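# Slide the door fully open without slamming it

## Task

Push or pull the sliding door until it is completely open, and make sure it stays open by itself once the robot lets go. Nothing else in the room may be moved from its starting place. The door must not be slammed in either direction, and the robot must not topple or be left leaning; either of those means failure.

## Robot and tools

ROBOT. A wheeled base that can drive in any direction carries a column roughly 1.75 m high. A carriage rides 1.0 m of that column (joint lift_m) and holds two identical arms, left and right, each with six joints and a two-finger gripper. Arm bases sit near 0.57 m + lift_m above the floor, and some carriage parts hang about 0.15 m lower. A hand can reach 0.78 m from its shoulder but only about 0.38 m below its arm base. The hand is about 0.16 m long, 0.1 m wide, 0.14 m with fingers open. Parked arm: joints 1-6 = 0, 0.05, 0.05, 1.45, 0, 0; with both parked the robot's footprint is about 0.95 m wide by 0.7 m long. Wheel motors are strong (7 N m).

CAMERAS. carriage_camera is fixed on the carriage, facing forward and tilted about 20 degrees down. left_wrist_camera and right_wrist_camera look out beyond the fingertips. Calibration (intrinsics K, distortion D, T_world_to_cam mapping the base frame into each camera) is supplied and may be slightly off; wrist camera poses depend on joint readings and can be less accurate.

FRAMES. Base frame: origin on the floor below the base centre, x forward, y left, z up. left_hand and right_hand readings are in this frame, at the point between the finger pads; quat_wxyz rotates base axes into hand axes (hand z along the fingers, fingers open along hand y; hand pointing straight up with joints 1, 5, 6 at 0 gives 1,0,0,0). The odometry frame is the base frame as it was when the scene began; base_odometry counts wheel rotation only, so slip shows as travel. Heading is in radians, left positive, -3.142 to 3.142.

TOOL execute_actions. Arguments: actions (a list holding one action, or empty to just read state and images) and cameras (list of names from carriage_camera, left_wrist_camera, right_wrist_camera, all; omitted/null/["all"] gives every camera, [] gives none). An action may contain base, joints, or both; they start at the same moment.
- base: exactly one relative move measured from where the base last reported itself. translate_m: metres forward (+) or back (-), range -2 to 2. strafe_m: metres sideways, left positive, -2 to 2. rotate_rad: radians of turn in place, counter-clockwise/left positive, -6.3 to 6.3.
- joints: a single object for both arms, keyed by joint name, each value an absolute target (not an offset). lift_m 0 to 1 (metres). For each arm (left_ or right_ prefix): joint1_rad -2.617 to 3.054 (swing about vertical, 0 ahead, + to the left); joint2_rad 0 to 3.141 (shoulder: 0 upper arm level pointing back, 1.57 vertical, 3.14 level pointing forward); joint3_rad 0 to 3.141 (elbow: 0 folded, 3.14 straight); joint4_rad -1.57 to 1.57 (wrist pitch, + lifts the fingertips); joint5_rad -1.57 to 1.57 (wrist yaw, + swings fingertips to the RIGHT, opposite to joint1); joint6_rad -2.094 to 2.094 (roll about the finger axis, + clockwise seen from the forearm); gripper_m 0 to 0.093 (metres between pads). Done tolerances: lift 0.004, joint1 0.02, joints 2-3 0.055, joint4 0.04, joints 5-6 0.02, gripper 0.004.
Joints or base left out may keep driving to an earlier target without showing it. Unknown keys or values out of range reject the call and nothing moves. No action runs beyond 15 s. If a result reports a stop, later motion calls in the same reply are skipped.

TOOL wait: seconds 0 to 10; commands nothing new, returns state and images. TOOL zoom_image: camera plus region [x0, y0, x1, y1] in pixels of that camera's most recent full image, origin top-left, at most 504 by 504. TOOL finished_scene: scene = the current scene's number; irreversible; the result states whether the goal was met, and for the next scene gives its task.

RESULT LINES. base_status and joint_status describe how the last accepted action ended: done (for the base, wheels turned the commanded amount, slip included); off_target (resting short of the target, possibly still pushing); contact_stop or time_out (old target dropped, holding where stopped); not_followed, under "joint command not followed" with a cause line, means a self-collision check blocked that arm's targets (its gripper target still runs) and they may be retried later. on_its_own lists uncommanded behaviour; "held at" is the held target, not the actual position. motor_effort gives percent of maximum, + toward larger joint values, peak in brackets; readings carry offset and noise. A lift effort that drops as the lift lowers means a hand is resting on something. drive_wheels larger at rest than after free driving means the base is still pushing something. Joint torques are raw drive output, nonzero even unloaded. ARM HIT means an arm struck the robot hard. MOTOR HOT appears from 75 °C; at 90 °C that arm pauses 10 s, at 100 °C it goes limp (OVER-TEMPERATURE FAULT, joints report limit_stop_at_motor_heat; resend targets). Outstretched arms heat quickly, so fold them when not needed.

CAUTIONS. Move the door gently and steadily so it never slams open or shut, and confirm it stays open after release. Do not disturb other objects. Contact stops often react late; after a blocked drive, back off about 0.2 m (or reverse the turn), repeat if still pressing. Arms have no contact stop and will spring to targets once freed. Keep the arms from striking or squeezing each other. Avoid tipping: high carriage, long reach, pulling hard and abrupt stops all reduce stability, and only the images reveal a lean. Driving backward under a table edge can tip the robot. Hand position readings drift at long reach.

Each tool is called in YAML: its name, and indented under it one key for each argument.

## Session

execute_actions:
  actions: []

Scene clock: 0.00 s.
Joint torques (N m, as the arm reports them, + toward a larger angle): no reading
base_odometry: x=+0.000 y=+0.000 heading=+0.000 (m, m, rad; odometry frame)
base_status: not commanded
joint_positions: lift_m=+0.302 left_joint1_rad=-0.020 left_joint2_rad=+0.042 left_joint3_rad=+0.046 left_joint4_rad=+1.479 left_joint5_rad=-0.039 left_joint6_rad=+0.006 left_gripper_m=+0.095 right_joint1_rad=+0.018 right_joint2_rad=+0.054 right_joint3_rad=+0.039 right_joint4_rad=+1.446 right_joint5_rad=+0.020 right_joint6_rad=+0.021 right_gripper_m=+0.094
joint_status: not commanded
motor_effort: lift_m=+30 drive_wheels=+3 (%)
left_hand: x=+0.2787 y=+0.3311 z=+1.3006 quat_wxyz=(+0.999, -0.019, +0.044, -0.006) (m; base frame)
right_hand: x=+0.2924 y=-0.3278 z=+1.2979 quat_wxyz=(+0.997, +0.010, +0.069, +0.019) (m; base frame)
pictures: carriage_camera, left_wrist_camera, right_wrist_camera
camera_calibration (this result's frames):
carriage_camera: T_world_to_cam=[[-0.0480079, -0.998829, 0.00591163, 0.00107208], [-0.310664, 0.00930637, -0.950474, 1.28224], [0.949307, -0.0474668, -0.310747, 0.215495], [0, 0, 0, 1]] pos_world=[0.193827, -0.000633349, 1.2857]
left_wrist_camera: T_world_to_cam=[[-0.00854236, -0.999702, 0.0228604, 0.305883], [0.73014, -0.0218561, -0.682948, 0.698483], [0.683244, 0.0108573, 0.730109, -1.02632], [0, 0, 0, 1]] pos_world=[0.19385, 0.332201, 1.21936]
right_wrist_camera: T_world_to_cam=[[0.0315593, -0.997965, -0.055411, -0.262962], [0.692856, 0.0618003, -0.718423, 0.749521], [0.720385, -0.0157189, 0.693396, -0.989676], [0, 0, 0, 1]] pos_world=[0.201937, -0.324304, 1.21014]
Images, in order (width x height): carriage_camera 504x504, left_wrist_camera 504x504, right_wrist_camera 504x504.

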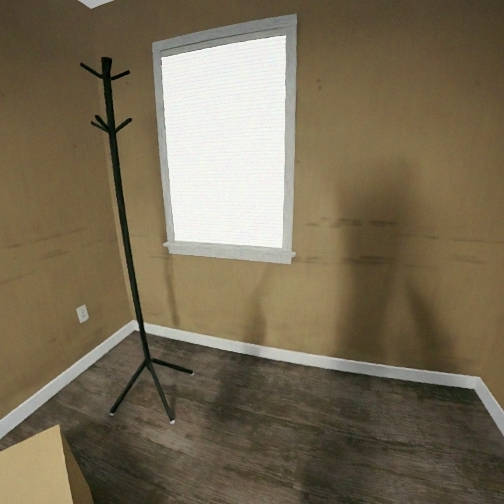

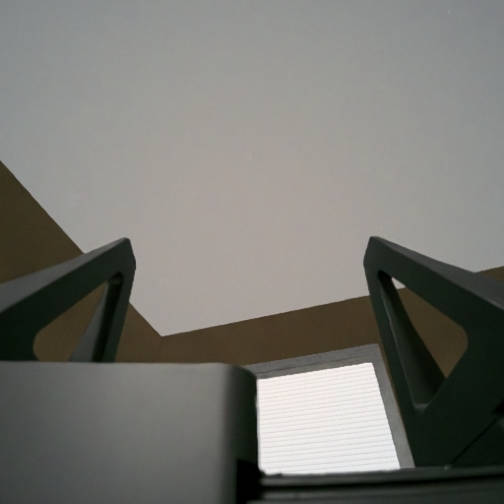

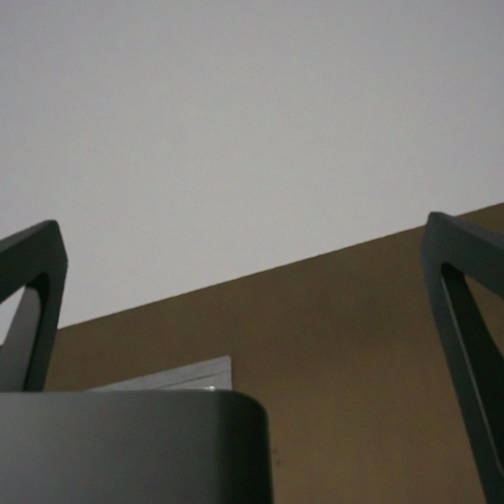

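execute_actions:
  actions:
    - {"base": {"rotate_rad": -1.5}}
  cameras: ["carriage_camera"]

execute_actions:
  actions:
    - {"base": {"rotate_rad": -1.5}}
  cameras: ["carriage_camera"]

execute_actions:
  actions:
    - {"base": {"rotate_rad": -1.5}}
  cameras: ["carriage_camera"]

Scene clock: 10.40 s.
Joint torques (N m, as the arm reports them, + toward a larger angle): left_arm=[-0.36  4.3   6.57 -0.21 -0.07 -0.03] | right_arm=[-0.11  5.07  5.91 -0.16  0.05  0.  ]
base_odometry: x=+0.000 y=+0.000 heading=-1.500 (m, m, rad; odometry frame)
base_status: done
joint_positions: lift_m=+0.302 left_joint1_rad=-0.020 left_joint2_rad=+0.042 left_joint3_rad=+0.046 left_joint4_rad=+1.478 left_joint5_rad=-0.039 left_joint6_rad=+0.006 left_gripper_m=+0.095 right_joint1_rad=+0.018 right_joint2_rad=+0.054 right_joint3_rad=+0.039 right_joint4_rad=+1.446 right_joint5_rad=+0.020 right_joint6_rad=+0.021 right_gripper_m=+0.094
joint_status: not commanded
motor_effort: lift_m=+30(30) drive_wheels=+5(14) (%)
left_hand: x=+0.2789 y=+0.3311 z=+1.3006 quat_wxyz=(+0.999, -0.019, +0.045, -0.006) (m; base frame)
right_hand: x=+0.2924 y=-0.3278 z=+1.2979 quat_wxyz=(+0.997, +0.010, +0.069, +0.019) (m; base frame)
pictures: carriage_camera
camera_calibration (this result's frames):
carriage_camera: T_world_to_cam=[[-0.0480079, -0.998829, 0.00591163, 0.00107208], [-0.310664, 0.00930637, -0.950474, 1.28224], [0.949307, -0.0474668, -0.310747, 0.215495], [0, 0, 0, 1]] pos_world=[0.193827, -0.000633349, 1.2857]
Images, in order (width x height): carriage_camera 504x504.

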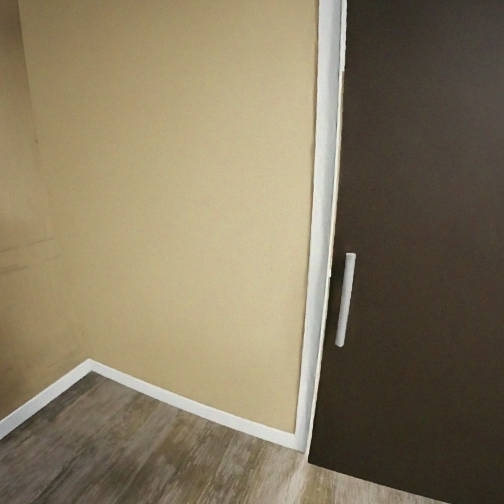

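Scene clock: 13.43 s.
Joint torques (N m, as the arm reports them, + toward a larger angle): left_arm=[-0.31  4.23  6.65 -0.25 -0.08 -0.02] | right_arm=[-0.11  5.08  5.87 -0.16  0.05  0.  ]
base_odometry: x=+0.000 y=+0.000 heading=-2.999 (m, m, rad; odometry frame)
base_status: done
joint_positions: lift_m=+0.302 left_joint1_rad=-0.020 left_joint2_rad=+0.042 left_joint3_rad=+0.046 left_joint4_rad=+1.478 left_joint5_rad=-0.039 left_joint6_rad=+0.006 left_gripper_m=+0.095 right_joint1_rad=+0.018 right_joint2_rad=+0.054 right_joint3_rad=+0.039 right_joint4_rad=+1.446 right_joint5_rad=+0.020 right_joint6_rad=+0.021 right_gripper_m=+0.094
joint_status: not commanded
motor_effort: lift_m=+30(30) drive_wheels=+5(14) (%)
left_hand: x=+0.2789 y=+0.3311 z=+1.3006 quat_wxyz=(+0.999, -0.019, +0.045, -0.006) (m; base frame)
right_hand: x=+0.2924 y=-0.3278 z=+1.2979 quat_wxyz=(+0.997, +0.010, +0.069, +0.019) (m; base frame)
pictures: carriage_camera
camera_calibration (this result's frames):
carriage_camera: T_world_to_cam=[[-0.0480079, -0.998829, 0.00591163, 0.00107208], [-0.310664, 0.00930637, -0.950474, 1.28224], [0.949307, -0.0474668, -0.310747, 0.215495], [0, 0, 0, 1]] pos_world=[0.193827, -0.000633349, 1.2857]
Images, in order (width x height): carriage_camera 504x504.

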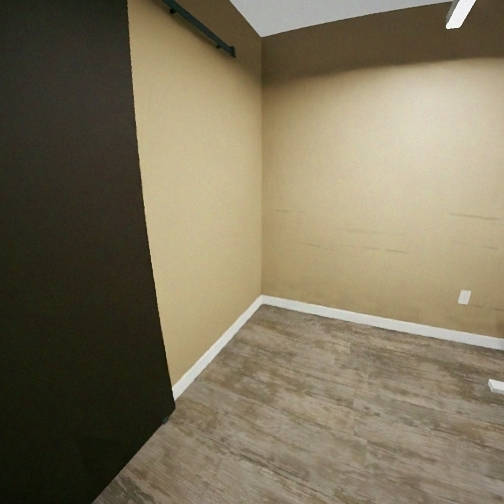

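Scene clock: 16.47 s.
Joint torques (N m, as the arm reports them, + toward a larger angle): left_arm=[-0.39  4.26  6.61 -0.24 -0.07 -0.03] | right_arm=[-0.11  5.07  5.85 -0.16  0.05  0.  ]
base_odometry: x=+0.000 y=+0.000 heading=+1.784 (m, m, rad; odometry frame)
base_status: done
joint_positions: lift_m=+0.302 left_joint1_rad=-0.020 left_joint2_rad=+0.042 left_joint3_rad=+0.046 left_joint4_rad=+1.477 left_joint5_rad=-0.039 left_joint6_rad=+0.006 left_gripper_m=+0.095 right_joint1_rad=+0.018 right_joint2_rad=+0.054 right_joint3_rad=+0.039 right_joint4_rad=+1.446 right_joint5_rad=+0.020 right_joint6_rad=+0.021 right_gripper_m=+0.094
joint_status: not commanded
motor_effort: lift_m=+30(30) drive_wheels=+5(13) (%)
left_hand: x=+0.2790 y=+0.3311 z=+1.3006 quat_wxyz=(+0.999, -0.019, +0.045, -0.006) (m; base frame)
right_hand: x=+0.2924 y=-0.3278 z=+1.2979 quat_wxyz=(+0.997, +0.010, +0.069, +0.019) (m; base frame)
pictures: carriage_camera
camera_calibration (this result's frames):
carriage_camera: T_world_to_cam=[[-0.0480079, -0.998829, 0.00591163, 0.00107208], [-0.310664, 0.00930637, -0.950474, 1.28224], [0.949307, -0.0474668, -0.310747, 0.215495], [0, 0, 0, 1]] pos_world=[0.193827, -0.000633349, 1.2857]
Images, in order (width x height): carriage_camera 504x504.

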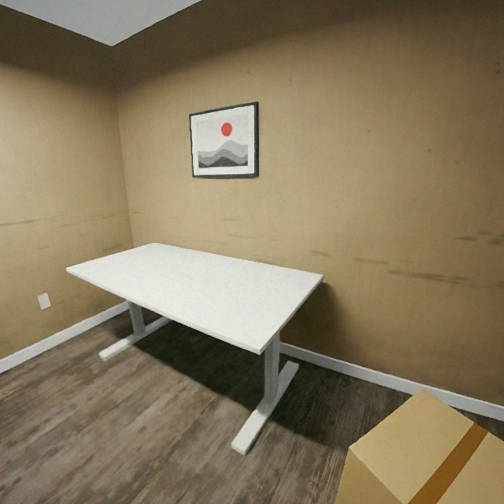

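execute_actions:
  actions:
    - {"base": {"rotate_rad": 2.6}, "joints": {"lift_m": 0.0}}

Scene clock: 80.33 s.
Joint torques (N m, as the arm reports them, + toward a larger angle): left_arm=[-0.35  4.15  6.65 -0.22 -0.07 -0.02] | right_arm=[-0.12  5.07  5.88 -0.15  0.04  0.  ]
base_odometry: x=+0.000 y=+0.000 heading=-1.899 (m, m, rad; odometry frame)
base_status: done
joint_positions: lift_m=+0.003 left_joint1_rad=-0.020 left_joint2_rad=+0.042 left_joint3_rad=+0.046 left_joint4_rad=+1.475 left_joint5_rad=-0.039 left_joint6_rad=+0.006 left_gripper_m=+0.095 right_joint1_rad=+0.018 right_joint2_rad=+0.054 right_joint3_rad=+0.039 right_joint4_rad=+1.446 right_joint5_rad=+0.020 right_joint6_rad=+0.021 right_gripper_m=+0.094
joint_status: all done
joint sent to its limit — the command would take lift_m past its lower limit, so that joint was sent only as far as its limit.
motor_effort: lift_m=+26(27) drive_wheels=+5(17) (%)
left_hand: x=+0.2795 y=+0.3311 z=+1.0008 quat_wxyz=(+0.999, -0.019, +0.046, -0.006) (m; base frame)
right_hand: x=+0.2925 y=-0.3278 z=+0.9982 quat_wxyz=(+0.997, +0.010, +0.070, +0.019) (m; base frame)
pictures: carriage_camera, left_wrist_camera, right_wrist_camera
camera_calibration (this result's frames):
carriage_camera: T_world_to_cam=[[-0.0480079, -0.998829, 0.00591163, 0.00284365], [-0.310664, 0.00930637, -0.950474, 0.99741], [0.949307, -0.0474668, -0.310747, 0.122372], [0, 0, 0, 1]] pos_world=[0.193827, -0.000633349, 0.986022]
left_wrist_camera: T_world_to_cam=[[-0.00847266, -0.999704, 0.0228262, 0.312742], [0.728053, -0.0218149, -0.685174, 0.496026], [0.685469, 0.0108134, 0.728022, -0.806504], [0, 0, 0, 1]] pos_world=[0.194349, 0.332191, 0.919878]
right_wrist_camera: T_world_to_cam=[[0.0315381, -0.997965, -0.0554163, -0.279558], [0.692582, 0.0617955, -0.718688, 0.534497], [0.72065, -0.0157143, 0.693121, -0.781742], [0, 0, 0, 1]] pos_world=[0.201996, -0.324303, 0.910486]
Images, in order (width x height): carriage_camera 504x504, left_wrist_camera 504x504, right_wrist_camera 504x504.

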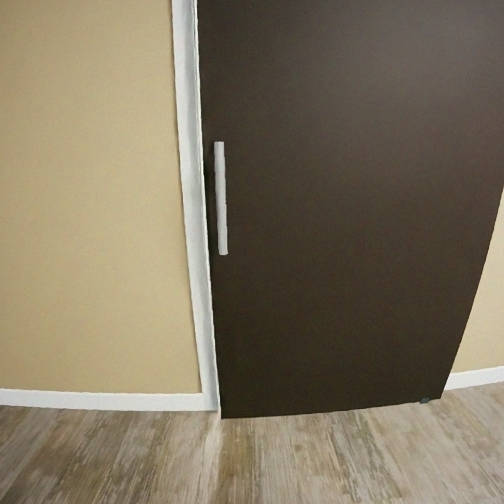

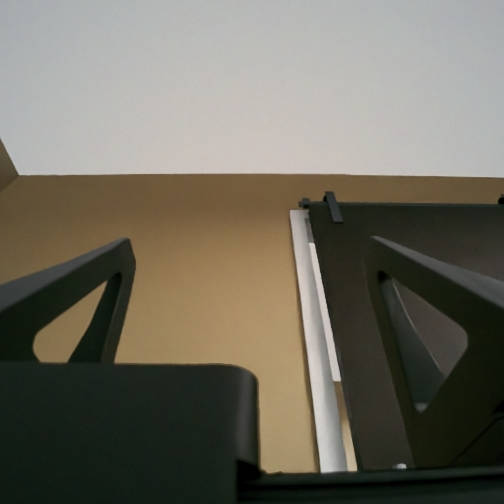

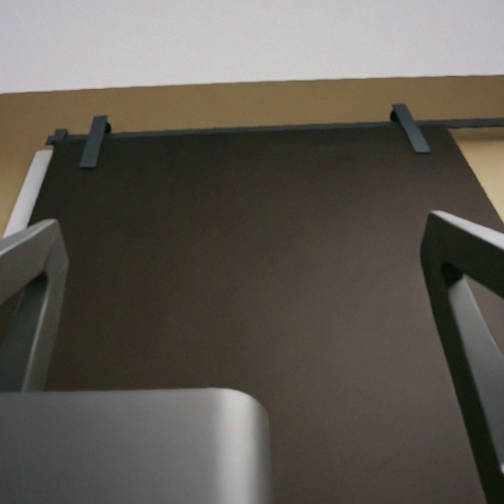

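execute_actions:
  actions:
    - {"base": {"strafe_m": -0.28}, "joints": {"left_joint2_rad": 1.57, "left_joint3_rad": 1.2, "left_joint4_rad": 0.37, "left_joint1_rad": 0.0, "left_joint5_rad": 0.0}}
  cameras: ["carriage_camera", "left_wrist_camera"]

Scene clock: 100.63 s.
Joint torques (N m, as the arm reports them, + toward a larger angle): left_arm=[ 0.57 -8.23 11.61  2.29 -0.03 -0.03] | right_arm=[-0.12  5.11  5.9  -0.15  0.05  0.  ]
base_odometry: x=-0.265 y=+0.090 heading=-1.899 (m, m, rad; odometry frame)
base_status: done
joint_positions: lift_m=+0.003 left_joint1_rad=-0.010 left_joint2_rad=+1.574 left_joint3_rad=+1.170 left_joint4_rad=+0.353 left_joint5_rad=-0.007 left_joint6_rad=+0.006 left_gripper_m=+0.095 right_joint1_rad=+0.018 right_joint2_rad=+0.054 right_joint3_rad=+0.039 right_joint4_rad=+1.446 right_joint5_rad=+0.020 right_joint6_rad=+0.021 right_gripper_m=+0.094
joint_status: all done
motor_effort: lift_m=+26(26) drive_wheels=-7(14) (%)
left_hand: x=+0.7712 y=+0.3211 z=+0.8945 quat_wxyz=(+0.689, +0.003, +0.725, +0.001) (m; base frame)
right_hand: x=+0.2925 y=-0.3278 z=+0.9982 quat_wxyz=(+0.997, +0.010, +0.070, +0.019) (m; base frame)
pictures: carriage_camera, left_wrist_camera
camera_calibration (this result's frames):
carriage_camera: T_world_to_cam=[[-0.0480079, -0.998829, 0.00591163, 0.00284364], [-0.310664, 0.00930637, -0.950474, 0.997411], [0.949307, -0.0474668, -0.310747, 0.122372], [0, 0, 0, 1]] pos_world=[0.193827, -0.000633349, 0.986023]
left_wrist_camera: T_world_to_cam=[[-0.0181792, -0.999797, -0.00872737, 0.345038], [-0.655038, 0.0185042, -0.75537, 1.18142], [0.755378, -0.00801527, -0.655241, 0.12346], [0, 0, 0, 1]] pos_world=[0.686886, 0.324096, 0.976314]
Images, in order (width x height): carriage_camera 504x504, left_wrist_camera 504x504.

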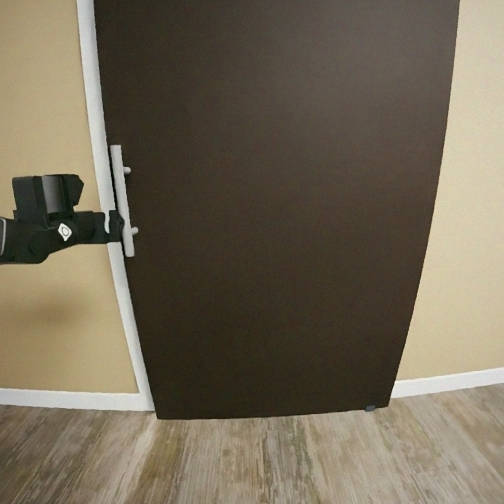

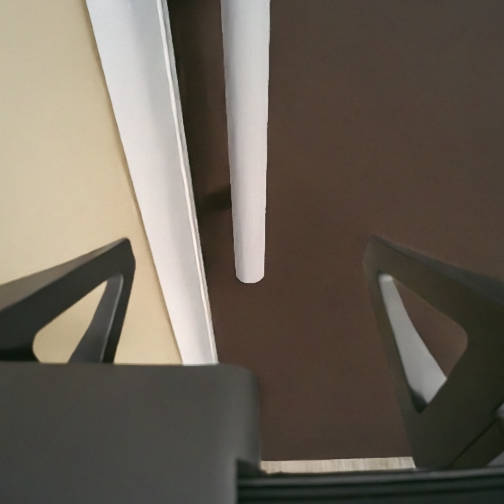

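execute_actions:
  actions:
    - {"base": {"translate_m": 0.13}, "joints": {"lift_m": 0.025}}
  cameras: ["carriage_camera", "left_wrist_camera"]

Scene clock: 114.77 s.
Joint torques (N m, as the arm reports them, + toward a larger angle): left_arm=[ 0.54 -8.19 10.42  2.26 -0.05 -0.03] | right_arm=[-0.11  5.05  5.94 -0.16  0.05  0.  ]
base_odometry: x=-0.307 y=-0.033 heading=-1.899 (m, m, rad; odometry frame)
base_status: done
joint_positions: lift_m=+0.025 left_joint1_rad=-0.009 left_joint2_rad=+1.574 left_joint3_rad=+1.181 left_joint4_rad=+0.360 left_joint5_rad=-0.007 left_joint6_rad=+0.006 left_gripper_m=+0.095 right_joint1_rad=+0.018 right_joint2_rad=+0.054 right_joint3_rad=+0.039 right_joint4_rad=+1.446 right_joint5_rad=+0.020 right_joint6_rad=+0.021 right_gripper_m=+0.094
joint_status: all done
motor_effort: lift_m=+31(38) drive_wheels=-5(11) (%)
left_hand: x=+0.7718 y=+0.3212 z=+0.9240 quat_wxyz=(+0.696, +0.003, +0.718, +0.001) (m; base frame)
right_hand: x=+0.2924 y=-0.3278 z=+1.0203 quat_wxyz=(+0.997, +0.010, +0.069, +0.019) (m; base frame)
pictures: carriage_camera, left_wrist_camera
camera_calibration (this result's frames):
carriage_camera: T_world_to_cam=[[-0.0480079, -0.998829, 0.00591163, 0.00271349], [-0.310664, 0.00930637, -0.950474, 1.01834], [0.949307, -0.0474668, -0.310747, 0.129214], [0, 0, 0, 1]] pos_world=[0.193827, -0.000633349, 1.00804]
left_wrist_camera: T_world_to_cam=[[-0.0180144, -0.999798, -0.00886979, 0.345437], [-0.640805, 0.0183549, -0.767484, 1.20435], [0.767492, -0.00814199, -0.641007, 0.119815], [0, 0, 0, 1]] pos_world=[0.686018, 0.324237, 1.00418]
Images, in order (width x height): carriage_camera 504x504, left_wrist_camera 504x504.

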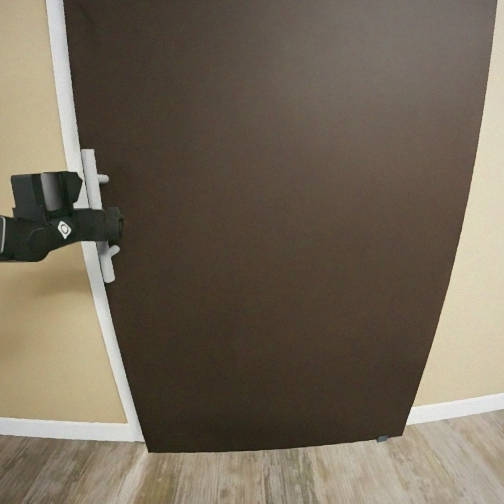

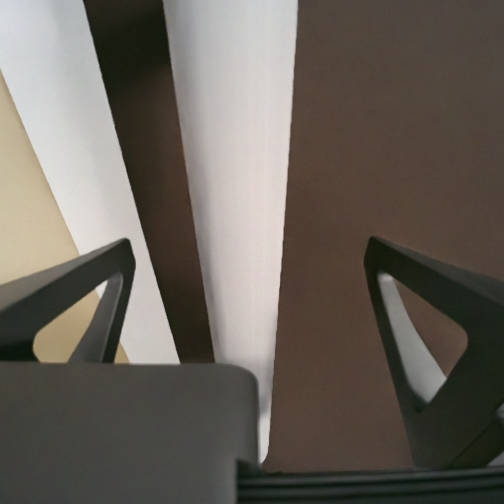

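execute_actions:
  actions:
    - {"base": {"translate_m": 0.03}}
  cameras: ["left_wrist_camera"]

execute_actions:
  actions:
    - {"joints": {"left_gripper_m": 0.0}}
  cameras: ["carriage_camera", "left_wrist_camera"]

Scene clock: 121.50 s.
Joint torques (N m, as the arm reports them, + toward a larger angle): left_arm=[ 0.47 -8.15 10.58  2.23 -0.06 -0.02] | right_arm=[-0.11  5.07  5.86 -0.17  0.05  0.  ]
base_odometry: x=-0.317 y=-0.061 heading=-1.900 (m, m, rad; odometry frame)
base_status: done
joint_positions: lift_m=+0.025 left_joint1_rad=-0.008 left_joint2_rad=+1.574 left_joint3_rad=+1.181 left_joint4_rad=+0.359 left_joint5_rad=-0.006 left_joint6_rad=+0.006 left_gripper_m=+0.095 right_joint1_rad=+0.018 right_joint2_rad=+0.054 right_joint3_rad=+0.039 right_joint4_rad=+1.447 right_joint5_rad=+0.020 right_joint6_rad=+0.021 right_gripper_m=+0.094
joint_status: not commanded
motor_effort: lift_m=+31(31) drive_wheels=-6(11) (%)
left_hand: x=+0.7718 y=+0.3217 z=+0.9237 quat_wxyz=(+0.695, +0.003, +0.719, +0.002) (m; base frame)
right_hand: x=+0.2923 y=-0.3278 z=+1.0203 quat_wxyz=(+0.997, +0.010, +0.069, +0.019) (m; base frame)
pictures: left_wrist_camera
camera_calibration (this result's frames):
left_wrist_camera: T_world_to_cam=[[-0.0172616, -0.999812, -0.00884729, 0.345361], [-0.641697, 0.0178637, -0.76675, 1.20429], [0.766764, -0.00755803, -0.641885, 0.120828], [0, 0, 0, 1]] pos_world=[0.686102, 0.324696, 1.004]
Images, in order (width x height): left_wrist_camera 504x504.

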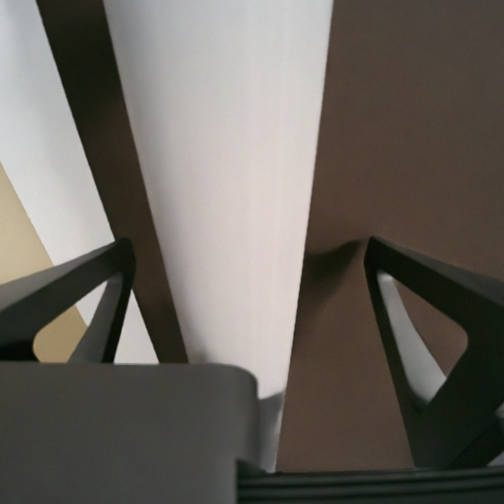

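Scene clock: 122.23 s.
Joint torques (N m, as the arm reports them, + toward a larger angle): left_arm=[ 0.02 -8.2  10.53  2.17  0.    0.07] | right_arm=[-0.11  5.06  5.91 -0.19  0.05  0.  ]
base_odometry: x=-0.317 y=-0.061 heading=-1.900 (m, m, rad; odometry frame)
base_status: not commanded
joint_positions: lift_m=+0.025 left_joint1_rad=-0.003 left_joint2_rad=+1.574 left_joint3_rad=+1.181 left_joint4_rad=+0.359 left_joint5_rad=-0.010 left_joint6_rad=-0.003 left_gripper_m=+0.020 right_joint1_rad=+0.018 right_joint2_rad=+0.054 right_joint3_rad=+0.039 right_joint4_rad=+1.447 right_joint5_rad=+0.020 right_joint6_rad=+0.021 right_gripper_m=+0.094
joint_status: left_gripper_m off_target (ended at +0.020, target +0.000)
motor_effort: lift_m=+31(31) drive_wheels=-5(6) (%)
left_hand: x=+0.7718 y=+0.3250 z=+0.9237 quat_wxyz=(+0.695, -0.003, +0.719, +0.002) (m; base frame)
right_hand: x=+0.2923 y=-0.3278 z=+1.0203 quat_wxyz=(+0.997, +0.010, +0.069, +0.019) (m; base frame)
pictures: carriage_camera, left_wrist_camera
camera_calibration (this result's frames):
carriage_camera: T_world_to_cam=[[-0.0480079, -0.998829, 0.00591163, 0.00271349], [-0.310664, 0.00930637, -0.950474, 1.01834], [0.949307, -0.0474668, -0.310747, 0.129214], [0, 0, 0, 1]] pos_world=[0.193827, -0.000633349, 1.00804]
left_wrist_camera: T_world_to_cam=[[-0.00781758, -0.999969, -0.000218856, 0.333432], [-0.641788, 0.00518522, -0.766865, 1.20853], [0.766842, -0.00585456, -0.641809, 0.120165], [0, 0, 0, 1]] pos_world=[0.686078, 0.327859, 1.00397]
Images, in order (width x height): carriage_camera 504x504, left_wrist_camera 504x504.

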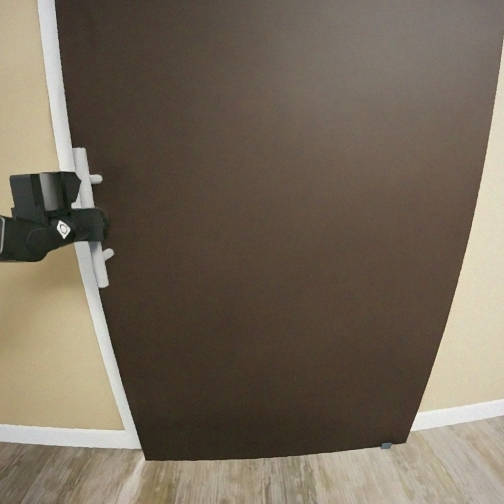

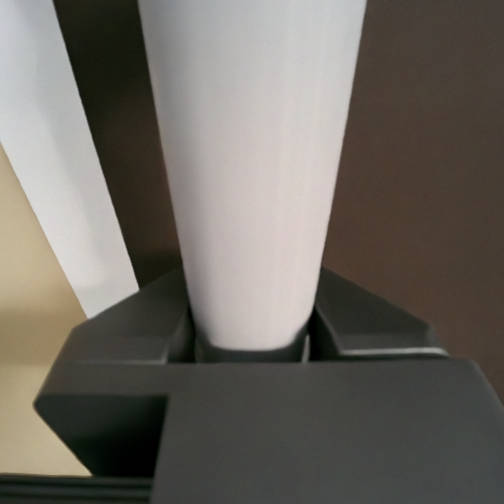

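The handle is held deep in the fingers this time. I'll slide the door right in steps.

execute_actions:
  actions:
    - {"base": {"strafe_m": -0.3}, "joints": {"left_joint1_rad": 0.0, "left_joint2_rad": 1.57, "left_joint3_rad": 1.2, "left_joint4_rad": 0.37, "left_joint5_rad": 0.0, "left_gripper_m": 0.0}}
  cameras: ["right_wrist_camera"]

Scene clock: 127.70 s.
Joint torques (N m, as the arm reports them, + toward a larger angle): left_arm=[-2.88 -9.89  9.74  2.03  0.76  0.12] | right_arm=[-0.11  4.98  5.8  -0.17  0.03  0.  ]
base_odometry: x=-0.395 y=-0.035 heading=-1.899 (m, m, rad; odometry frame)
base_status: strafe_m contact_stop (by the wheels' count: -0.082 of -0.300)
joint_positions: lift_m=+0.025 left_joint1_rad=+0.025 left_joint2_rad=+1.591 left_joint3_rad=+1.189 left_joint4_rad=+0.378 left_joint5_rad=-0.097 left_joint6_rad=-0.007 left_gripper_m=+0.020 right_joint1_rad=+0.018 right_joint2_rad=+0.055 right_joint3_rad=+0.040 right_joint4_rad=+1.446 right_joint5_rad=+0.022 right_joint6_rad=+0.021 right_gripper_m=+0.094
joint_status: left_joint1_rad off_target (ended at +0.025, target +0.000); left_joint5_rad off_target (ended at -0.097, target +0.000); left_gripper_m off_target (ended at +0.020, target +0.000); the others done
motor_effort: lift_m=+30(31) drive_wheels=+2(18) (%)
left_hand: x=+0.7748 y=+0.3545 z=+0.9236 quat_wxyz=(+0.697, -0.045, +0.714, +0.041) (m; base frame)
right_hand: x=+0.2923 y=-0.3281 z=+1.0206 quat_wxyz=(+0.997, +0.011, +0.069, +0.019) (m; base frame)
pictures: right_wrist_camera
camera_calibration (this result's frames):
right_wrist_camera: T_world_to_cam=[[0.0313154, -0.997866, -0.0572915, -0.27663], [0.693122, 0.0629788, -0.718063, 0.550335], [0.720139, -0.0172236, 0.693616, -0.797979], [0, 0, 0, 1]] pos_world=[0.20187, -0.324443, 0.932817]
Images, in order (width x height): right_wrist_camera 504x504.

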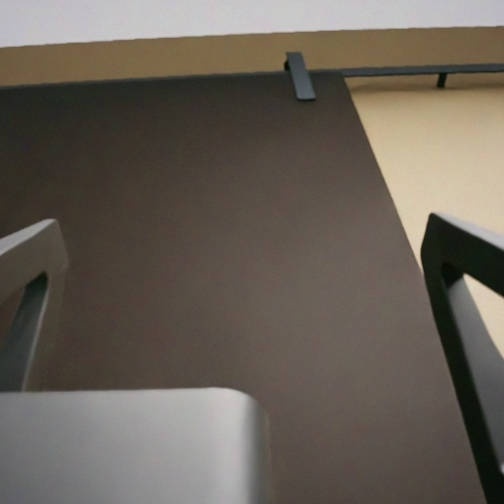

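execute_actions:
  actions:
    - {"base": {"strafe_m": -0.3}, "joints": {"left_joint1_rad": 0.0, "left_joint2_rad": 1.57, "left_joint3_rad": 1.2, "left_joint4_rad": 0.37, "left_joint5_rad": 0.0, "left_gripper_m": 0.0}}
  cameras: ["right_wrist_camera"]

Scene clock: 133.83 s.
Joint torques (N m, as the arm reports them, + toward a larger angle): left_arm=[-1.68 -9.38  9.62  2.2   0.56  0.13] | right_arm=[-0.1   4.87  5.76 -0.16  0.03  0.01]
base_odometry: x=-0.465 y=-0.012 heading=-1.898 (m, m, rad; odometry frame)
base_status: strafe_m contact_stop (by the wheels' count: -0.074 of -0.300)
joint_positions: lift_m=+0.025 left_joint1_rad=+0.015 left_joint2_rad=+1.586 left_joint3_rad=+1.191 left_joint4_rad=+0.362 left_joint5_rad=-0.073 left_joint6_rad=-0.008 left_gripper_m=+0.020 right_joint1_rad=+0.018 right_joint2_rad=+0.056 right_joint3_rad=+0.041 right_joint4_rad=+1.446 right_joint5_rad=+0.023 right_joint6_rad=+0.021 right_gripper_m=+0.094
joint_status: left_joint5_rad off_target (ended at -0.073, target +0.000); left_gripper_m off_target (ended at +0.020, target +0.000); the others done
motor_effort: lift_m=+30(30) drive_wheels=+0(16) (%)
left_hand: x=+0.7743 y=+0.3451 z=+0.9234 quat_wxyz=(+0.695, -0.034, +0.718, +0.029) (m; base frame)
right_hand: x=+0.2923 y=-0.3283 z=+1.0209 quat_wxyz=(+0.997, +0.012, +0.069, +0.019) (m; base frame)
pictures: right_wrist_camera
camera_calibration (this result's frames):
right_wrist_camera: T_world_to_cam=[[0.0311565, -0.997806, -0.0584229, -0.275592], [0.693118, 0.0636828, -0.718005, 0.550682], [0.72015, -0.0181235, 0.693581, -0.798421], [0, 0, 0, 1]] pos_world=[0.201882, -0.324526, 0.933061]
Images, in order (width x height): right_wrist_camera 504x504.

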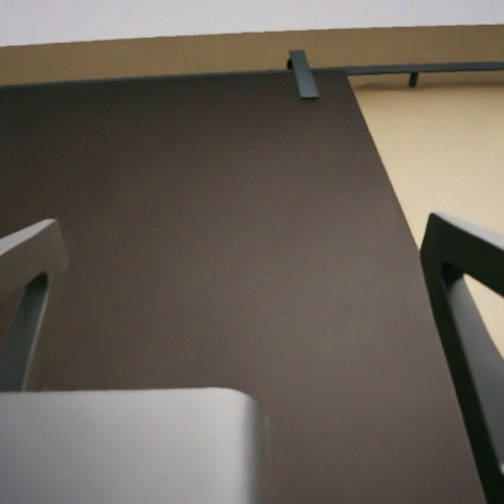

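execute_actions:
  actions:
    - {"base": {"strafe_m": -0.3}, "joints": {"left_joint1_rad": -0.04, "left_joint2_rad": 1.57, "left_joint3_rad": 1.2, "left_joint4_rad": 0.37, "left_joint5_rad": 0.08, "left_gripper_m": 0.0}}
  cameras: ["right_wrist_camera"]

Scene clock: 149.90 s.
Joint torques (N m, as the arm reports them, + toward a larger angle): left_arm=[ 4.22 -7.7   9.62  2.6  -0.37  0.01] | right_arm=[-0.12  4.93  5.74 -0.17  0.02  0.  ]
base_odometry: x=-0.749 y=+0.084 heading=-1.898 (m, m, rad; odometry frame)
base_status: done
joint_positions: lift_m=+0.025 left_joint1_rad=-0.088 left_joint2_rad=+1.564 left_joint3_rad=+1.191 left_joint4_rad=+0.318 left_joint5_rad=+0.116 left_joint6_rad=+0.002 left_gripper_m=+0.020 right_joint1_rad=+0.018 right_joint2_rad=+0.056 right_joint3_rad=+0.041 right_joint4_rad=+1.446 right_joint5_rad=+0.023 right_joint6_rad=+0.021 right_gripper_m=+0.094
joint_status: left_joint1_rad off_target (ended at -0.088, target -0.040); left_joint4_rad off_target (ended at +0.319, target +0.370); left_joint5_rad off_target (ended at +0.116, target +0.080); left_gripper_m off_target (ended at +0.020, target +0.000); the others done
motor_effort: lift_m=+30(30) drive_wheels=-5(19) (%)
left_hand: x=+0.7650 y=+0.2602 z=+0.9233 quat_wxyz=(+0.684, +0.072, +0.723, -0.071) (m; base frame)
right_hand: x=+0.2923 y=-0.3283 z=+1.0208 quat_wxyz=(+0.997, +0.012, +0.069, +0.019) (m; base frame)
pictures: right_wrist_camera
camera_calibration (this result's frames):
right_wrist_camera: T_world_to_cam=[[0.0311565, -0.997806, -0.0584229, -0.275592], [0.693118, 0.0636828, -0.718005, 0.550681], [0.72015, -0.0181235, 0.693581, -0.798421], [0, 0, 0, 1]] pos_world=[0.201882, -0.324526, 0.933061]
Images, in order (width x height): right_wrist_camera 504x504.

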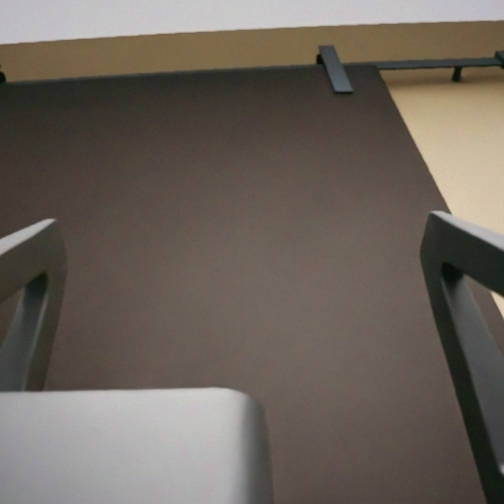

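execute_actions:
  actions:
    - {"base": {"strafe_m": -0.25}, "joints": {"left_joint1_rad": -0.02, "left_joint2_rad": 1.57, "left_joint3_rad": 1.2, "left_joint4_rad": 0.37, "left_joint5_rad": 0.04, "left_gripper_m": 0.0}}
  cameras: ["right_wrist_camera"]

Scene clock: 158.53 s.
Joint torques (N m, as the arm reports them, + toward a larger angle): left_arm=[-0.45 -5.31 10.43  2.93  1.    0.16] | right_arm=[-0.11  4.93  5.77 -0.16  0.02 -0.01]
base_odometry: x=-0.986 y=+0.165 heading=-1.898 (m, m, rad; odometry frame)
base_status: done
joint_positions: lift_m=+0.025 left_joint1_rad=-0.018 left_joint2_rad=+1.545 left_joint3_rad=+1.182 left_joint4_rad=+0.286 left_joint5_rad=-0.083 left_joint6_rad=-0.012 left_gripper_m=+0.020 right_joint1_rad=+0.018 right_joint2_rad=+0.056 right_joint3_rad=+0.041 right_joint4_rad=+1.446 right_joint5_rad=+0.023 right_joint6_rad=+0.021 right_gripper_m=+0.094
joint_status: left_joint4_rad off_target (ended at +0.286, target +0.370); left_joint5_rad off_target (ended at -0.083, target +0.040); left_gripper_m off_target (ended at +0.020, target +0.000); the others done
motor_effort: lift_m=+30(30) drive_wheels=-5(18) (%)
left_hand: x=+0.7642 y=+0.3300 z=+0.9208 quat_wxyz=(+0.679, -0.026, +0.733, +0.020) (m; base frame)
right_hand: x=+0.2923 y=-0.3283 z=+1.0208 quat_wxyz=(+0.997, +0.012, +0.069, +0.019) (m; base frame)
pictures: right_wrist_camera
camera_calibration (this result's frames):
right_wrist_camera: T_world_to_cam=[[0.0311565, -0.997806, -0.0584229, -0.275592], [0.693118, 0.0636828, -0.718005, 0.550681], [0.72015, -0.0181235, 0.693581, -0.79842], [0, 0, 0, 1]] pos_world=[0.201882, -0.324526, 0.933061]
Images, in order (width x height): right_wrist_camera 504x504.

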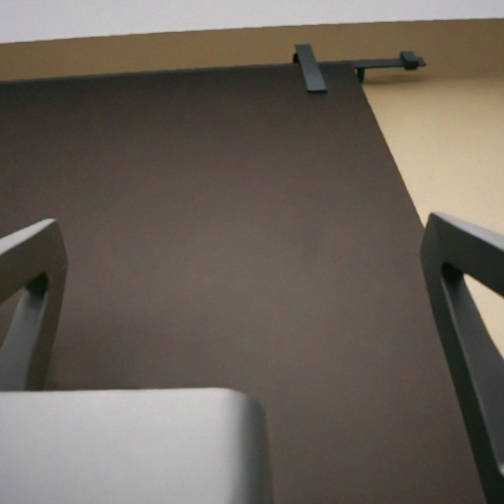

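execute_actions:
  actions:
    - {"base": {"translate_m": -0.012}, "joints": {"left_joint1_rad": -0.02, "left_gripper_m": 0.0}}
  cameras: []

execute_actions:
  actions:
    - {"base": {"strafe_m": -0.12}, "joints": {"left_joint1_rad": -0.03, "left_joint2_rad": 1.57, "left_joint3_rad": 1.2, "left_joint4_rad": 0.37, "left_joint5_rad": 0.06, "left_gripper_m": 0.0}}
  cameras: ["right_wrist_camera"]

Scene clock: 169.50 s.
Joint torques (N m, as the arm reports them, + toward a larger angle): left_arm=[-1.41 -8.36  9.76  2.34  0.62  0.11] | right_arm=[-0.11  4.86  5.75 -0.16  0.02  0.  ]
base_odometry: x=-0.982 y=+0.176 heading=-1.898 (m, m, rad; odometry frame)
base_status: done
joint_positions: lift_m=+0.025 left_joint1_rad=-0.009 left_joint2_rad=+1.575 left_joint3_rad=+1.190 left_joint4_rad=+0.343 left_joint5_rad=-0.041 left_joint6_rad=-0.007 left_gripper_m=+0.020 right_joint1_rad=+0.018 right_joint2_rad=+0.056 right_joint3_rad=+0.041 right_joint4_rad=+1.446 right_joint5_rad=+0.023 right_joint6_rad=+0.021 right_gripper_m=+0.094
joint_status: left_gripper_m off_target (ended at +0.020, target +0.000); the others done
on_its_own: left_joint4_rad moved +0.058 to your old target +0.370; left_joint5_rad moved +0.043 toward your old target +0.040
motor_effort: lift_m=+30(30) drive_wheels=+3(8) (%)
left_hand: x=+0.7722 y=+0.3272 z=+0.9236 quat_wxyz=(+0.692, -0.013, +0.722, +0.009) (m; base frame)
right_hand: x=+0.2923 y=-0.3283 z=+1.0208 quat_wxyz=(+0.997, +0.012, +0.069, +0.019) (m; base frame)
pictures: none
No camera images: the call's "cameras" was empty. Leave "cameras" out to get every camera's image.

Scene clock: 171.53 s.
Joint torques (N m, as the arm reports them, + toward a larger angle): left_arm=[ 0.3  -8.54  9.77  2.34  0.44  0.1 ] | right_arm=[-0.11  4.91  5.78 -0.15  0.02  0.  ]
base_odometry: x=-1.096 y=+0.215 heading=-1.898 (m, m, rad; odometry frame)
base_status: done
joint_positions: lift_m=+0.025 left_joint1_rad=-0.037 left_joint2_rad=+1.577 left_joint3_rad=+1.190 left_joint4_rad=+0.347 left_joint5_rad=+0.000 left_joint6_rad=-0.006 left_gripper_m=+0.020 right_joint1_rad=+0.018 right_joint2_rad=+0.056 right_joint3_rad=+0.041 right_joint4_rad=+1.446 right_joint5_rad=+0.023 right_joint6_rad=+0.021 right_gripper_m=+0.094
joint_status: left_joint5_rad off_target (ended at +0.000, target +0.060); left_gripper_m off_target (ended at +0.020, target +0.000); the others done
motor_effort: lift_m=+30(30) drive_wheels=-2(16) (%)
left_hand: x=+0.7725 y=+0.3058 z=+0.9233 quat_wxyz=(+0.692, +0.011, +0.721, -0.015) (m; base frame)
right_hand: x=+0.2925 y=-0.3283 z=+1.0208 quat_wxyz=(+0.997, +0.012, +0.070, +0.019) (m; base frame)
pictures: right_wrist_camera
camera_calibration (this result's frames):
right_wrist_camera: T_world_to_cam=[[0.0311119, -0.997806, -0.0584333, -0.275572], [0.69257, 0.0636732, -0.718535, 0.551231], [0.720679, -0.0181142, 0.693032, -0.798127], [0, 0, 0, 1]] pos_world=[0.202001, -0.324524, 0.933104]
Images, in order (width x height): right_wrist_camera 504x504.

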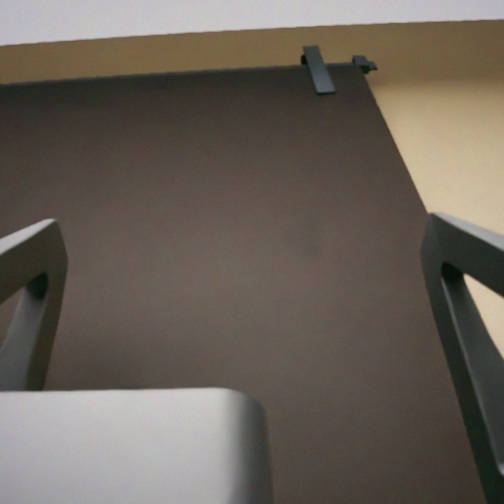

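execute_actions:
  actions:
    - {"base": {"strafe_m": -0.05}, "joints": {"left_joint1_rad": -0.03, "left_joint2_rad": 1.57, "left_joint3_rad": 1.2, "left_joint4_rad": 0.37, "left_joint5_rad": 0.06, "left_gripper_m": 0.0}}
  cameras: ["right_wrist_camera"]

Scene clock: 177.67 s.
Joint torques (N m, as the arm reports them, + toward a larger angle): left_arm=[-3.98 -8.44  9.7   2.35  0.48  0.1 ] | right_arm=[-0.15  4.89  5.75 -0.15  0.02  0.  ]
base_odometry: x=-1.138 y=+0.229 heading=-1.898 (m, m, rad; odometry frame)
base_status: strafe_m contact_stop (by the wheels' count: -0.044 of -0.050)
joint_positions: lift_m=+0.025 left_joint1_rad=+0.007 left_joint2_rad=+1.577 left_joint3_rad=+1.190 left_joint4_rad=+0.346 left_joint5_rad=-0.006 left_joint6_rad=-0.005 left_gripper_m=+0.020 right_joint1_rad=+0.018 right_joint2_rad=+0.056 right_joint3_rad=+0.041 right_joint4_rad=+1.446 right_joint5_rad=+0.024 right_joint6_rad=+0.021 right_gripper_m=+0.094
joint_status: left_joint1_rad off_target (ended at +0.007, target -0.030); left_joint5_rad off_target (ended at -0.006, target +0.060); left_gripper_m off_target (ended at +0.020, target +0.000); the others done
motor_effort: lift_m=+30(30) drive_wheels=+1(10) (%)
left_hand: x=+0.7728 y=+0.3296 z=+0.9231 quat_wxyz=(+0.692, -0.006, +0.722, +0.003) (m; base frame)
right_hand: x=+0.2925 y=-0.3284 z=+1.0208 quat_wxyz=(+0.997, +0.012, +0.070, +0.019) (m; base frame)
pictures: right_wrist_camera
camera_calibration (this result's frames):
right_wrist_camera: T_world_to_cam=[[0.0310586, -0.997786, -0.0588104, -0.275231], [0.692569, 0.0639079, -0.718515, 0.551291], [0.720683, -0.0184142, 0.69302, -0.798215], [0, 0, 0, 1]] pos_world=[0.202002, -0.324552, 0.933104]
Images, in order (width x height): right_wrist_camera 504x504.

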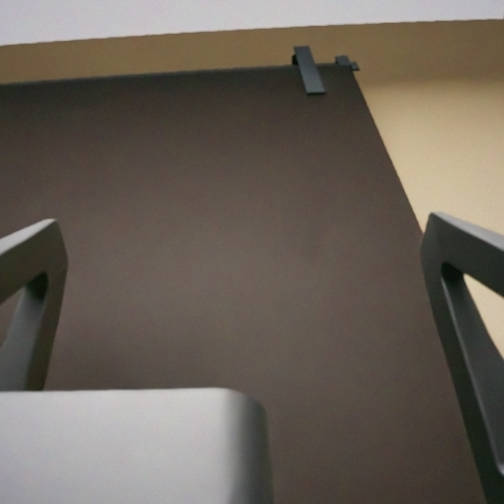

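execute_actions:
  actions:
    - {"base": {"strafe_m": -0.05}, "joints": {"left_joint1_rad": -0.035, "left_joint2_rad": 1.57, "left_joint3_rad": 1.2, "left_joint4_rad": 0.37, "left_joint5_rad": 0.07, "left_gripper_m": 0.0}}
  cameras: ["right_wrist_camera"]

Scene clock: 185.33 s.
Joint torques (N m, as the arm reports them, + toward a larger angle): left_arm=[-2.93 -7.95  9.77  2.47  0.74  0.09] | right_arm=[-0.11  4.89  5.75 -0.15  0.01  0.  ]
base_odometry: x=-1.185 y=+0.246 heading=-1.898 (m, m, rad; odometry frame)
base_status: done
joint_positions: lift_m=+0.025 left_joint1_rad=-0.009 left_joint2_rad=+1.571 left_joint3_rad=+1.190 left_joint4_rad=+0.334 left_joint5_rad=-0.026 left_joint6_rad=-0.006 left_gripper_m=+0.020 right_joint1_rad=+0.018 right_joint2_rad=+0.056 right_joint3_rad=+0.041 right_joint4_rad=+1.446 right_joint5_rad=+0.024 right_joint6_rad=+0.021 right_gripper_m=+0.094
joint_status: left_joint1_rad off_target (ended at -0.009, target -0.035); left_joint5_rad off_target (ended at -0.026, target +0.070); left_gripper_m off_target (ended at +0.020, target +0.000); the others done
motor_effort: lift_m=+30(30) drive_wheels=+0(12) (%)
left_hand: x=+0.7714 y=+0.3249 z=+0.9231 quat_wxyz=(+0.690, -0.008, +0.724, +0.004) (m; base frame)
right_hand: x=+0.2925 y=-0.3284 z=+1.0208 quat_wxyz=(+0.997, +0.012, +0.070, +0.019) (m; base frame)
pictures: right_wrist_camera
camera_calibration (this result's frames):
right_wrist_camera: T_world_to_cam=[[0.0310586, -0.997786, -0.0588104, -0.275231], [0.692569, 0.0639079, -0.718515, 0.551291], [0.720683, -0.0184142, 0.69302, -0.798215], [0, 0, 0, 1]] pos_world=[0.202002, -0.324552, 0.933104]
Images, in order (width x height): right_wrist_camera 504x504.

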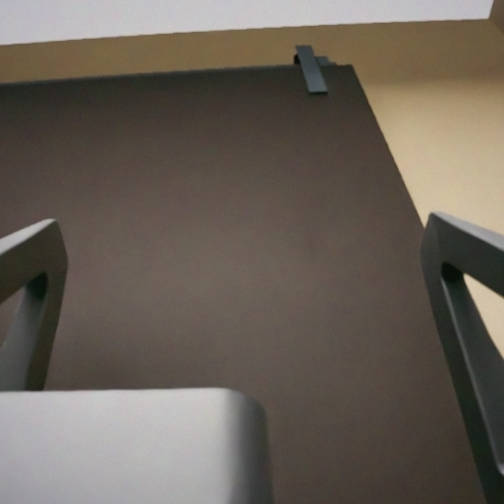

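execute_actions:
  actions:
    - {"base": {"strafe_m": -0.03}, "joints": {"left_joint1_rad": -0.03, "left_joint2_rad": 1.57, "left_joint3_rad": 1.2, "left_joint4_rad": 0.37, "left_joint5_rad": 0.06, "left_gripper_m": 0.0}}
  cameras: ["right_wrist_camera"]

Scene clock: 192.23 s.
Joint torques (N m, as the arm reports them, + toward a larger angle): left_arm=[-7.96 -7.98  9.8   2.4   0.73  0.11] | right_arm=[-0.12  4.9   5.74 -0.14  0.01  0.  ]
base_odometry: x=-1.213 y=+0.255 heading=-1.898 (m, m, rad; odometry frame)
base_status: done
joint_positions: lift_m=+0.025 left_joint1_rad=+0.047 left_joint2_rad=+1.571 left_joint3_rad=+1.190 left_joint4_rad=+0.339 left_joint5_rad=-0.034 left_joint6_rad=-0.006 left_gripper_m=+0.020 right_joint1_rad=+0.018 right_joint2_rad=+0.056 right_joint3_rad=+0.041 right_joint4_rad=+1.446 right_joint5_rad=+0.024 right_joint6_rad=+0.021 right_gripper_m=+0.094
joint_status: left_joint1_rad off_target (ended at +0.047, target -0.030); left_joint5_rad off_target (ended at -0.034, target +0.060); left_gripper_m off_target (ended at +0.020, target +0.000); the others done
motor_effort: lift_m=+30(30) drive_wheels=+4(9) (%)
left_hand: x=+0.7706 y=+0.3551 z=+0.9242 quat_wxyz=(+0.691, -0.031, +0.721, +0.027) (m; base frame)
right_hand: x=+0.2925 y=-0.3284 z=+1.0208 quat_wxyz=(+0.997, +0.012, +0.070, +0.019) (m; base frame)
pictures: right_wrist_camera
camera_calibration (this result's frames):
right_wrist_camera: T_world_to_cam=[[0.0310586, -0.997786, -0.0588104, -0.275231], [0.692569, 0.0639079, -0.718515, 0.551291], [0.720683, -0.0184142, 0.69302, -0.798215], [0, 0, 0, 1]] pos_world=[0.202002, -0.324552, 0.933104]
Images, in order (width x height): right_wrist_camera 504x504.

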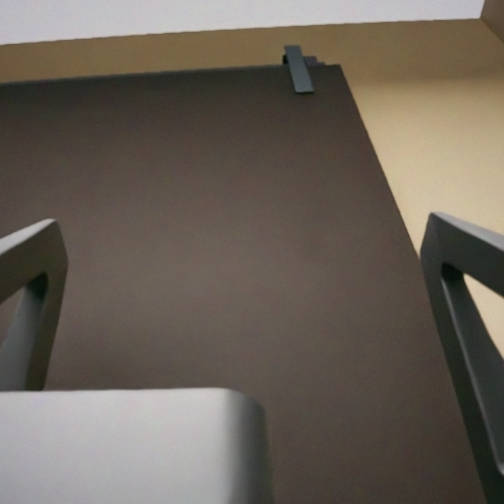

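The door stopped moving: the hand didn't shift with the last step, and joint 1 torque jumped. It's at the stop. I'll ease the arm pressure, release and back away.

execute_actions:
  actions:
    - {"joints": {"left_joint1_rad": 0.045, "left_joint5_rad": -0.03, "left_gripper_m": 0.093}}
  cameras: ["left_wrist_camera"]

execute_actions:
  actions:
    - {"base": {"translate_m": -0.25}}

Scene clock: 198.50 s.
Joint torques (N m, as the arm reports them, + toward a larger angle): left_arm=[-3.52 -6.44  9.81  2.69  0.55 -0.01] | right_arm=[-0.08  4.88  5.75 -0.16  0.02  0.  ]
base_odometry: x=-1.213 y=+0.255 heading=-1.898 (m, m, rad; odometry frame)
base_status: not commanded
joint_positions: lift_m=+0.025 left_joint1_rad=+0.078 left_joint2_rad=+1.556 left_joint3_rad=+1.190 left_joint4_rad=+0.312 left_joint5_rad=-0.104 left_joint6_rad=+0.004 left_gripper_m=+0.093 right_joint1_rad=+0.018 right_joint2_rad=+0.056 right_joint3_rad=+0.041 right_joint4_rad=+1.446 right_joint5_rad=+0.024 right_joint6_rad=+0.021 right_gripper_m=+0.094
joint_status: left_joint1_rad off_target (ended at +0.078, target +0.045); left_joint5_rad off_target (ended at -0.104, target -0.030); the others done
motor_effort: lift_m=+30(30) drive_wheels=+1(4) (%)
left_hand: x=+0.7639 y=+0.3827 z=+0.9253 quat_wxyz=(+0.685, -0.063, +0.723, +0.066) (m; base frame)
right_hand: x=+0.2924 y=-0.3284 z=+1.0208 quat_wxyz=(+0.997, +0.012, +0.069, +0.019) (m; base frame)
pictures: left_wrist_camera
camera_calibration (this result's frames):
left_wrist_camera: T_world_to_cam=[[0.165984, -0.986055, -0.0120409, 0.263872], [-0.650056, -0.100227, -0.753247, 1.23846], [0.741536, 0.132854, -0.657627, 0.108505], [0, 0, 0, 1]] pos_world=[0.680812, 0.369904, 1.0074]
Images, in order (width x height): left_wrist_camera 504x504.

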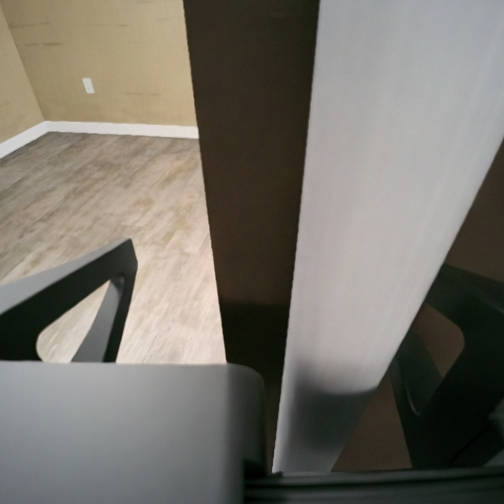

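Scene clock: 200.83 s.
Joint torques (N m, as the arm reports them, + toward a larger angle): left_arm=[-1.06 -6.94  9.75  2.27  0.   -0.01] | right_arm=[-0.12  4.9   5.76 -0.15  0.02  0.  ]
base_odometry: x=-1.133 y=+0.492 heading=-1.899 (m, m, rad; odometry frame)
base_status: done
joint_positions: lift_m=+0.025 left_joint1_rad=+0.052 left_joint2_rad=+1.560 left_joint3_rad=+1.190 left_joint4_rad=+0.354 left_joint5_rad=-0.039 left_joint6_rad=+0.004 left_gripper_m=+0.093 right_joint1_rad=+0.018 right_joint2_rad=+0.056 right_joint3_rad=+0.041 right_joint4_rad=+1.446 right_joint5_rad=+0.024 right_joint6_rad=+0.021 right_gripper_m=+0.094
joint_status: not commanded
on_its_own: left_joint1_rad moved -0.026 to your old target +0.045; left_joint5_rad moved +0.064 to your old target -0.030
motor_effort: lift_m=+30(30) drive_wheels=-3(9) (%)
left_hand: x=+0.7679 y=+0.3583 z=+0.9336 quat_wxyz=(+0.701, -0.031, +0.712, +0.034) (m; base frame)
right_hand: x=+0.2925 y=-0.3284 z=+1.0208 quat_wxyz=(+0.997, +0.012, +0.070, +0.019) (m; base frame)
pictures: carriage_camera, left_wrist_camera, right_wrist_camera
camera_calibration (this result's frames):
carriage_camera: T_world_to_cam=[[-0.0480079, -0.998829, 0.00591163, 0.0027129], [-0.310664, 0.00930637, -0.950474, 1.01843], [0.949307, -0.0474668, -0.310747, 0.129244], [0, 0, 0, 1]] pos_world=[0.193827, -0.000633349, 1.00814]
left_wrist_camera: T_world_to_cam=[[0.0763018, -0.997056, -0.00762706, 0.308021], [-0.627247, -0.0420525, -0.777684, 1.22933], [0.775074, 0.0641227, -0.628609, 0.0859977], [0, 0, 0, 1]] pos_world=[0.680937, 0.353296, 1.01244]
right_wrist_camera: T_world_to_cam=[[0.0310586, -0.997786, -0.0588104, -0.275231], [0.692569, 0.0639079, -0.718515, 0.551291], [0.720683, -0.0184142, 0.69302, -0.798215], [0, 0, 0, 1]] pos_world=[0.202002, -0.324552, 0.933104]
Images, in order (width x height): carriage_camera 504x504, left_wrist_camera 504x504, right_wrist_camera 504x504.

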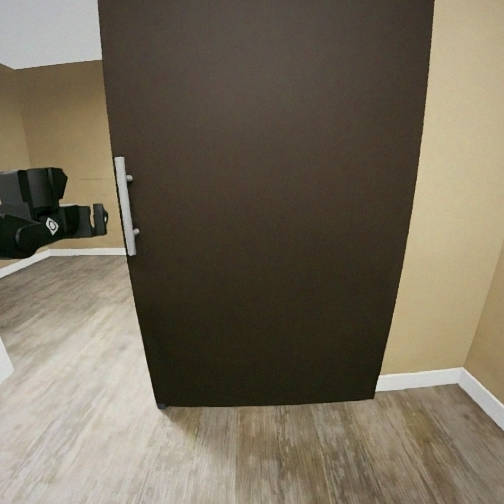

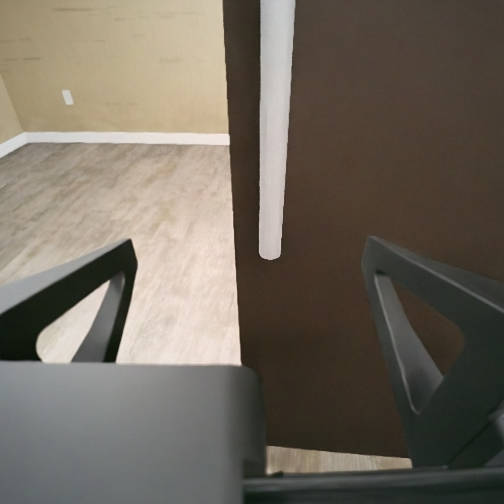

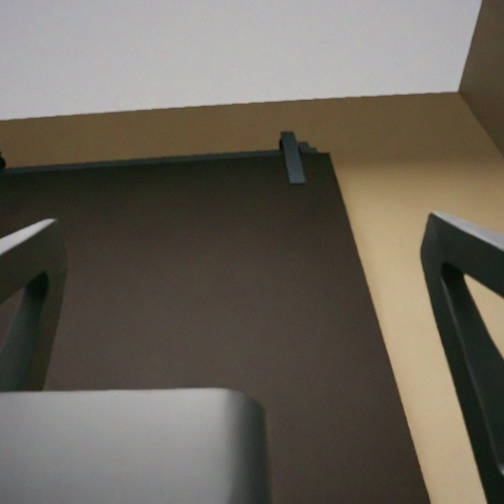

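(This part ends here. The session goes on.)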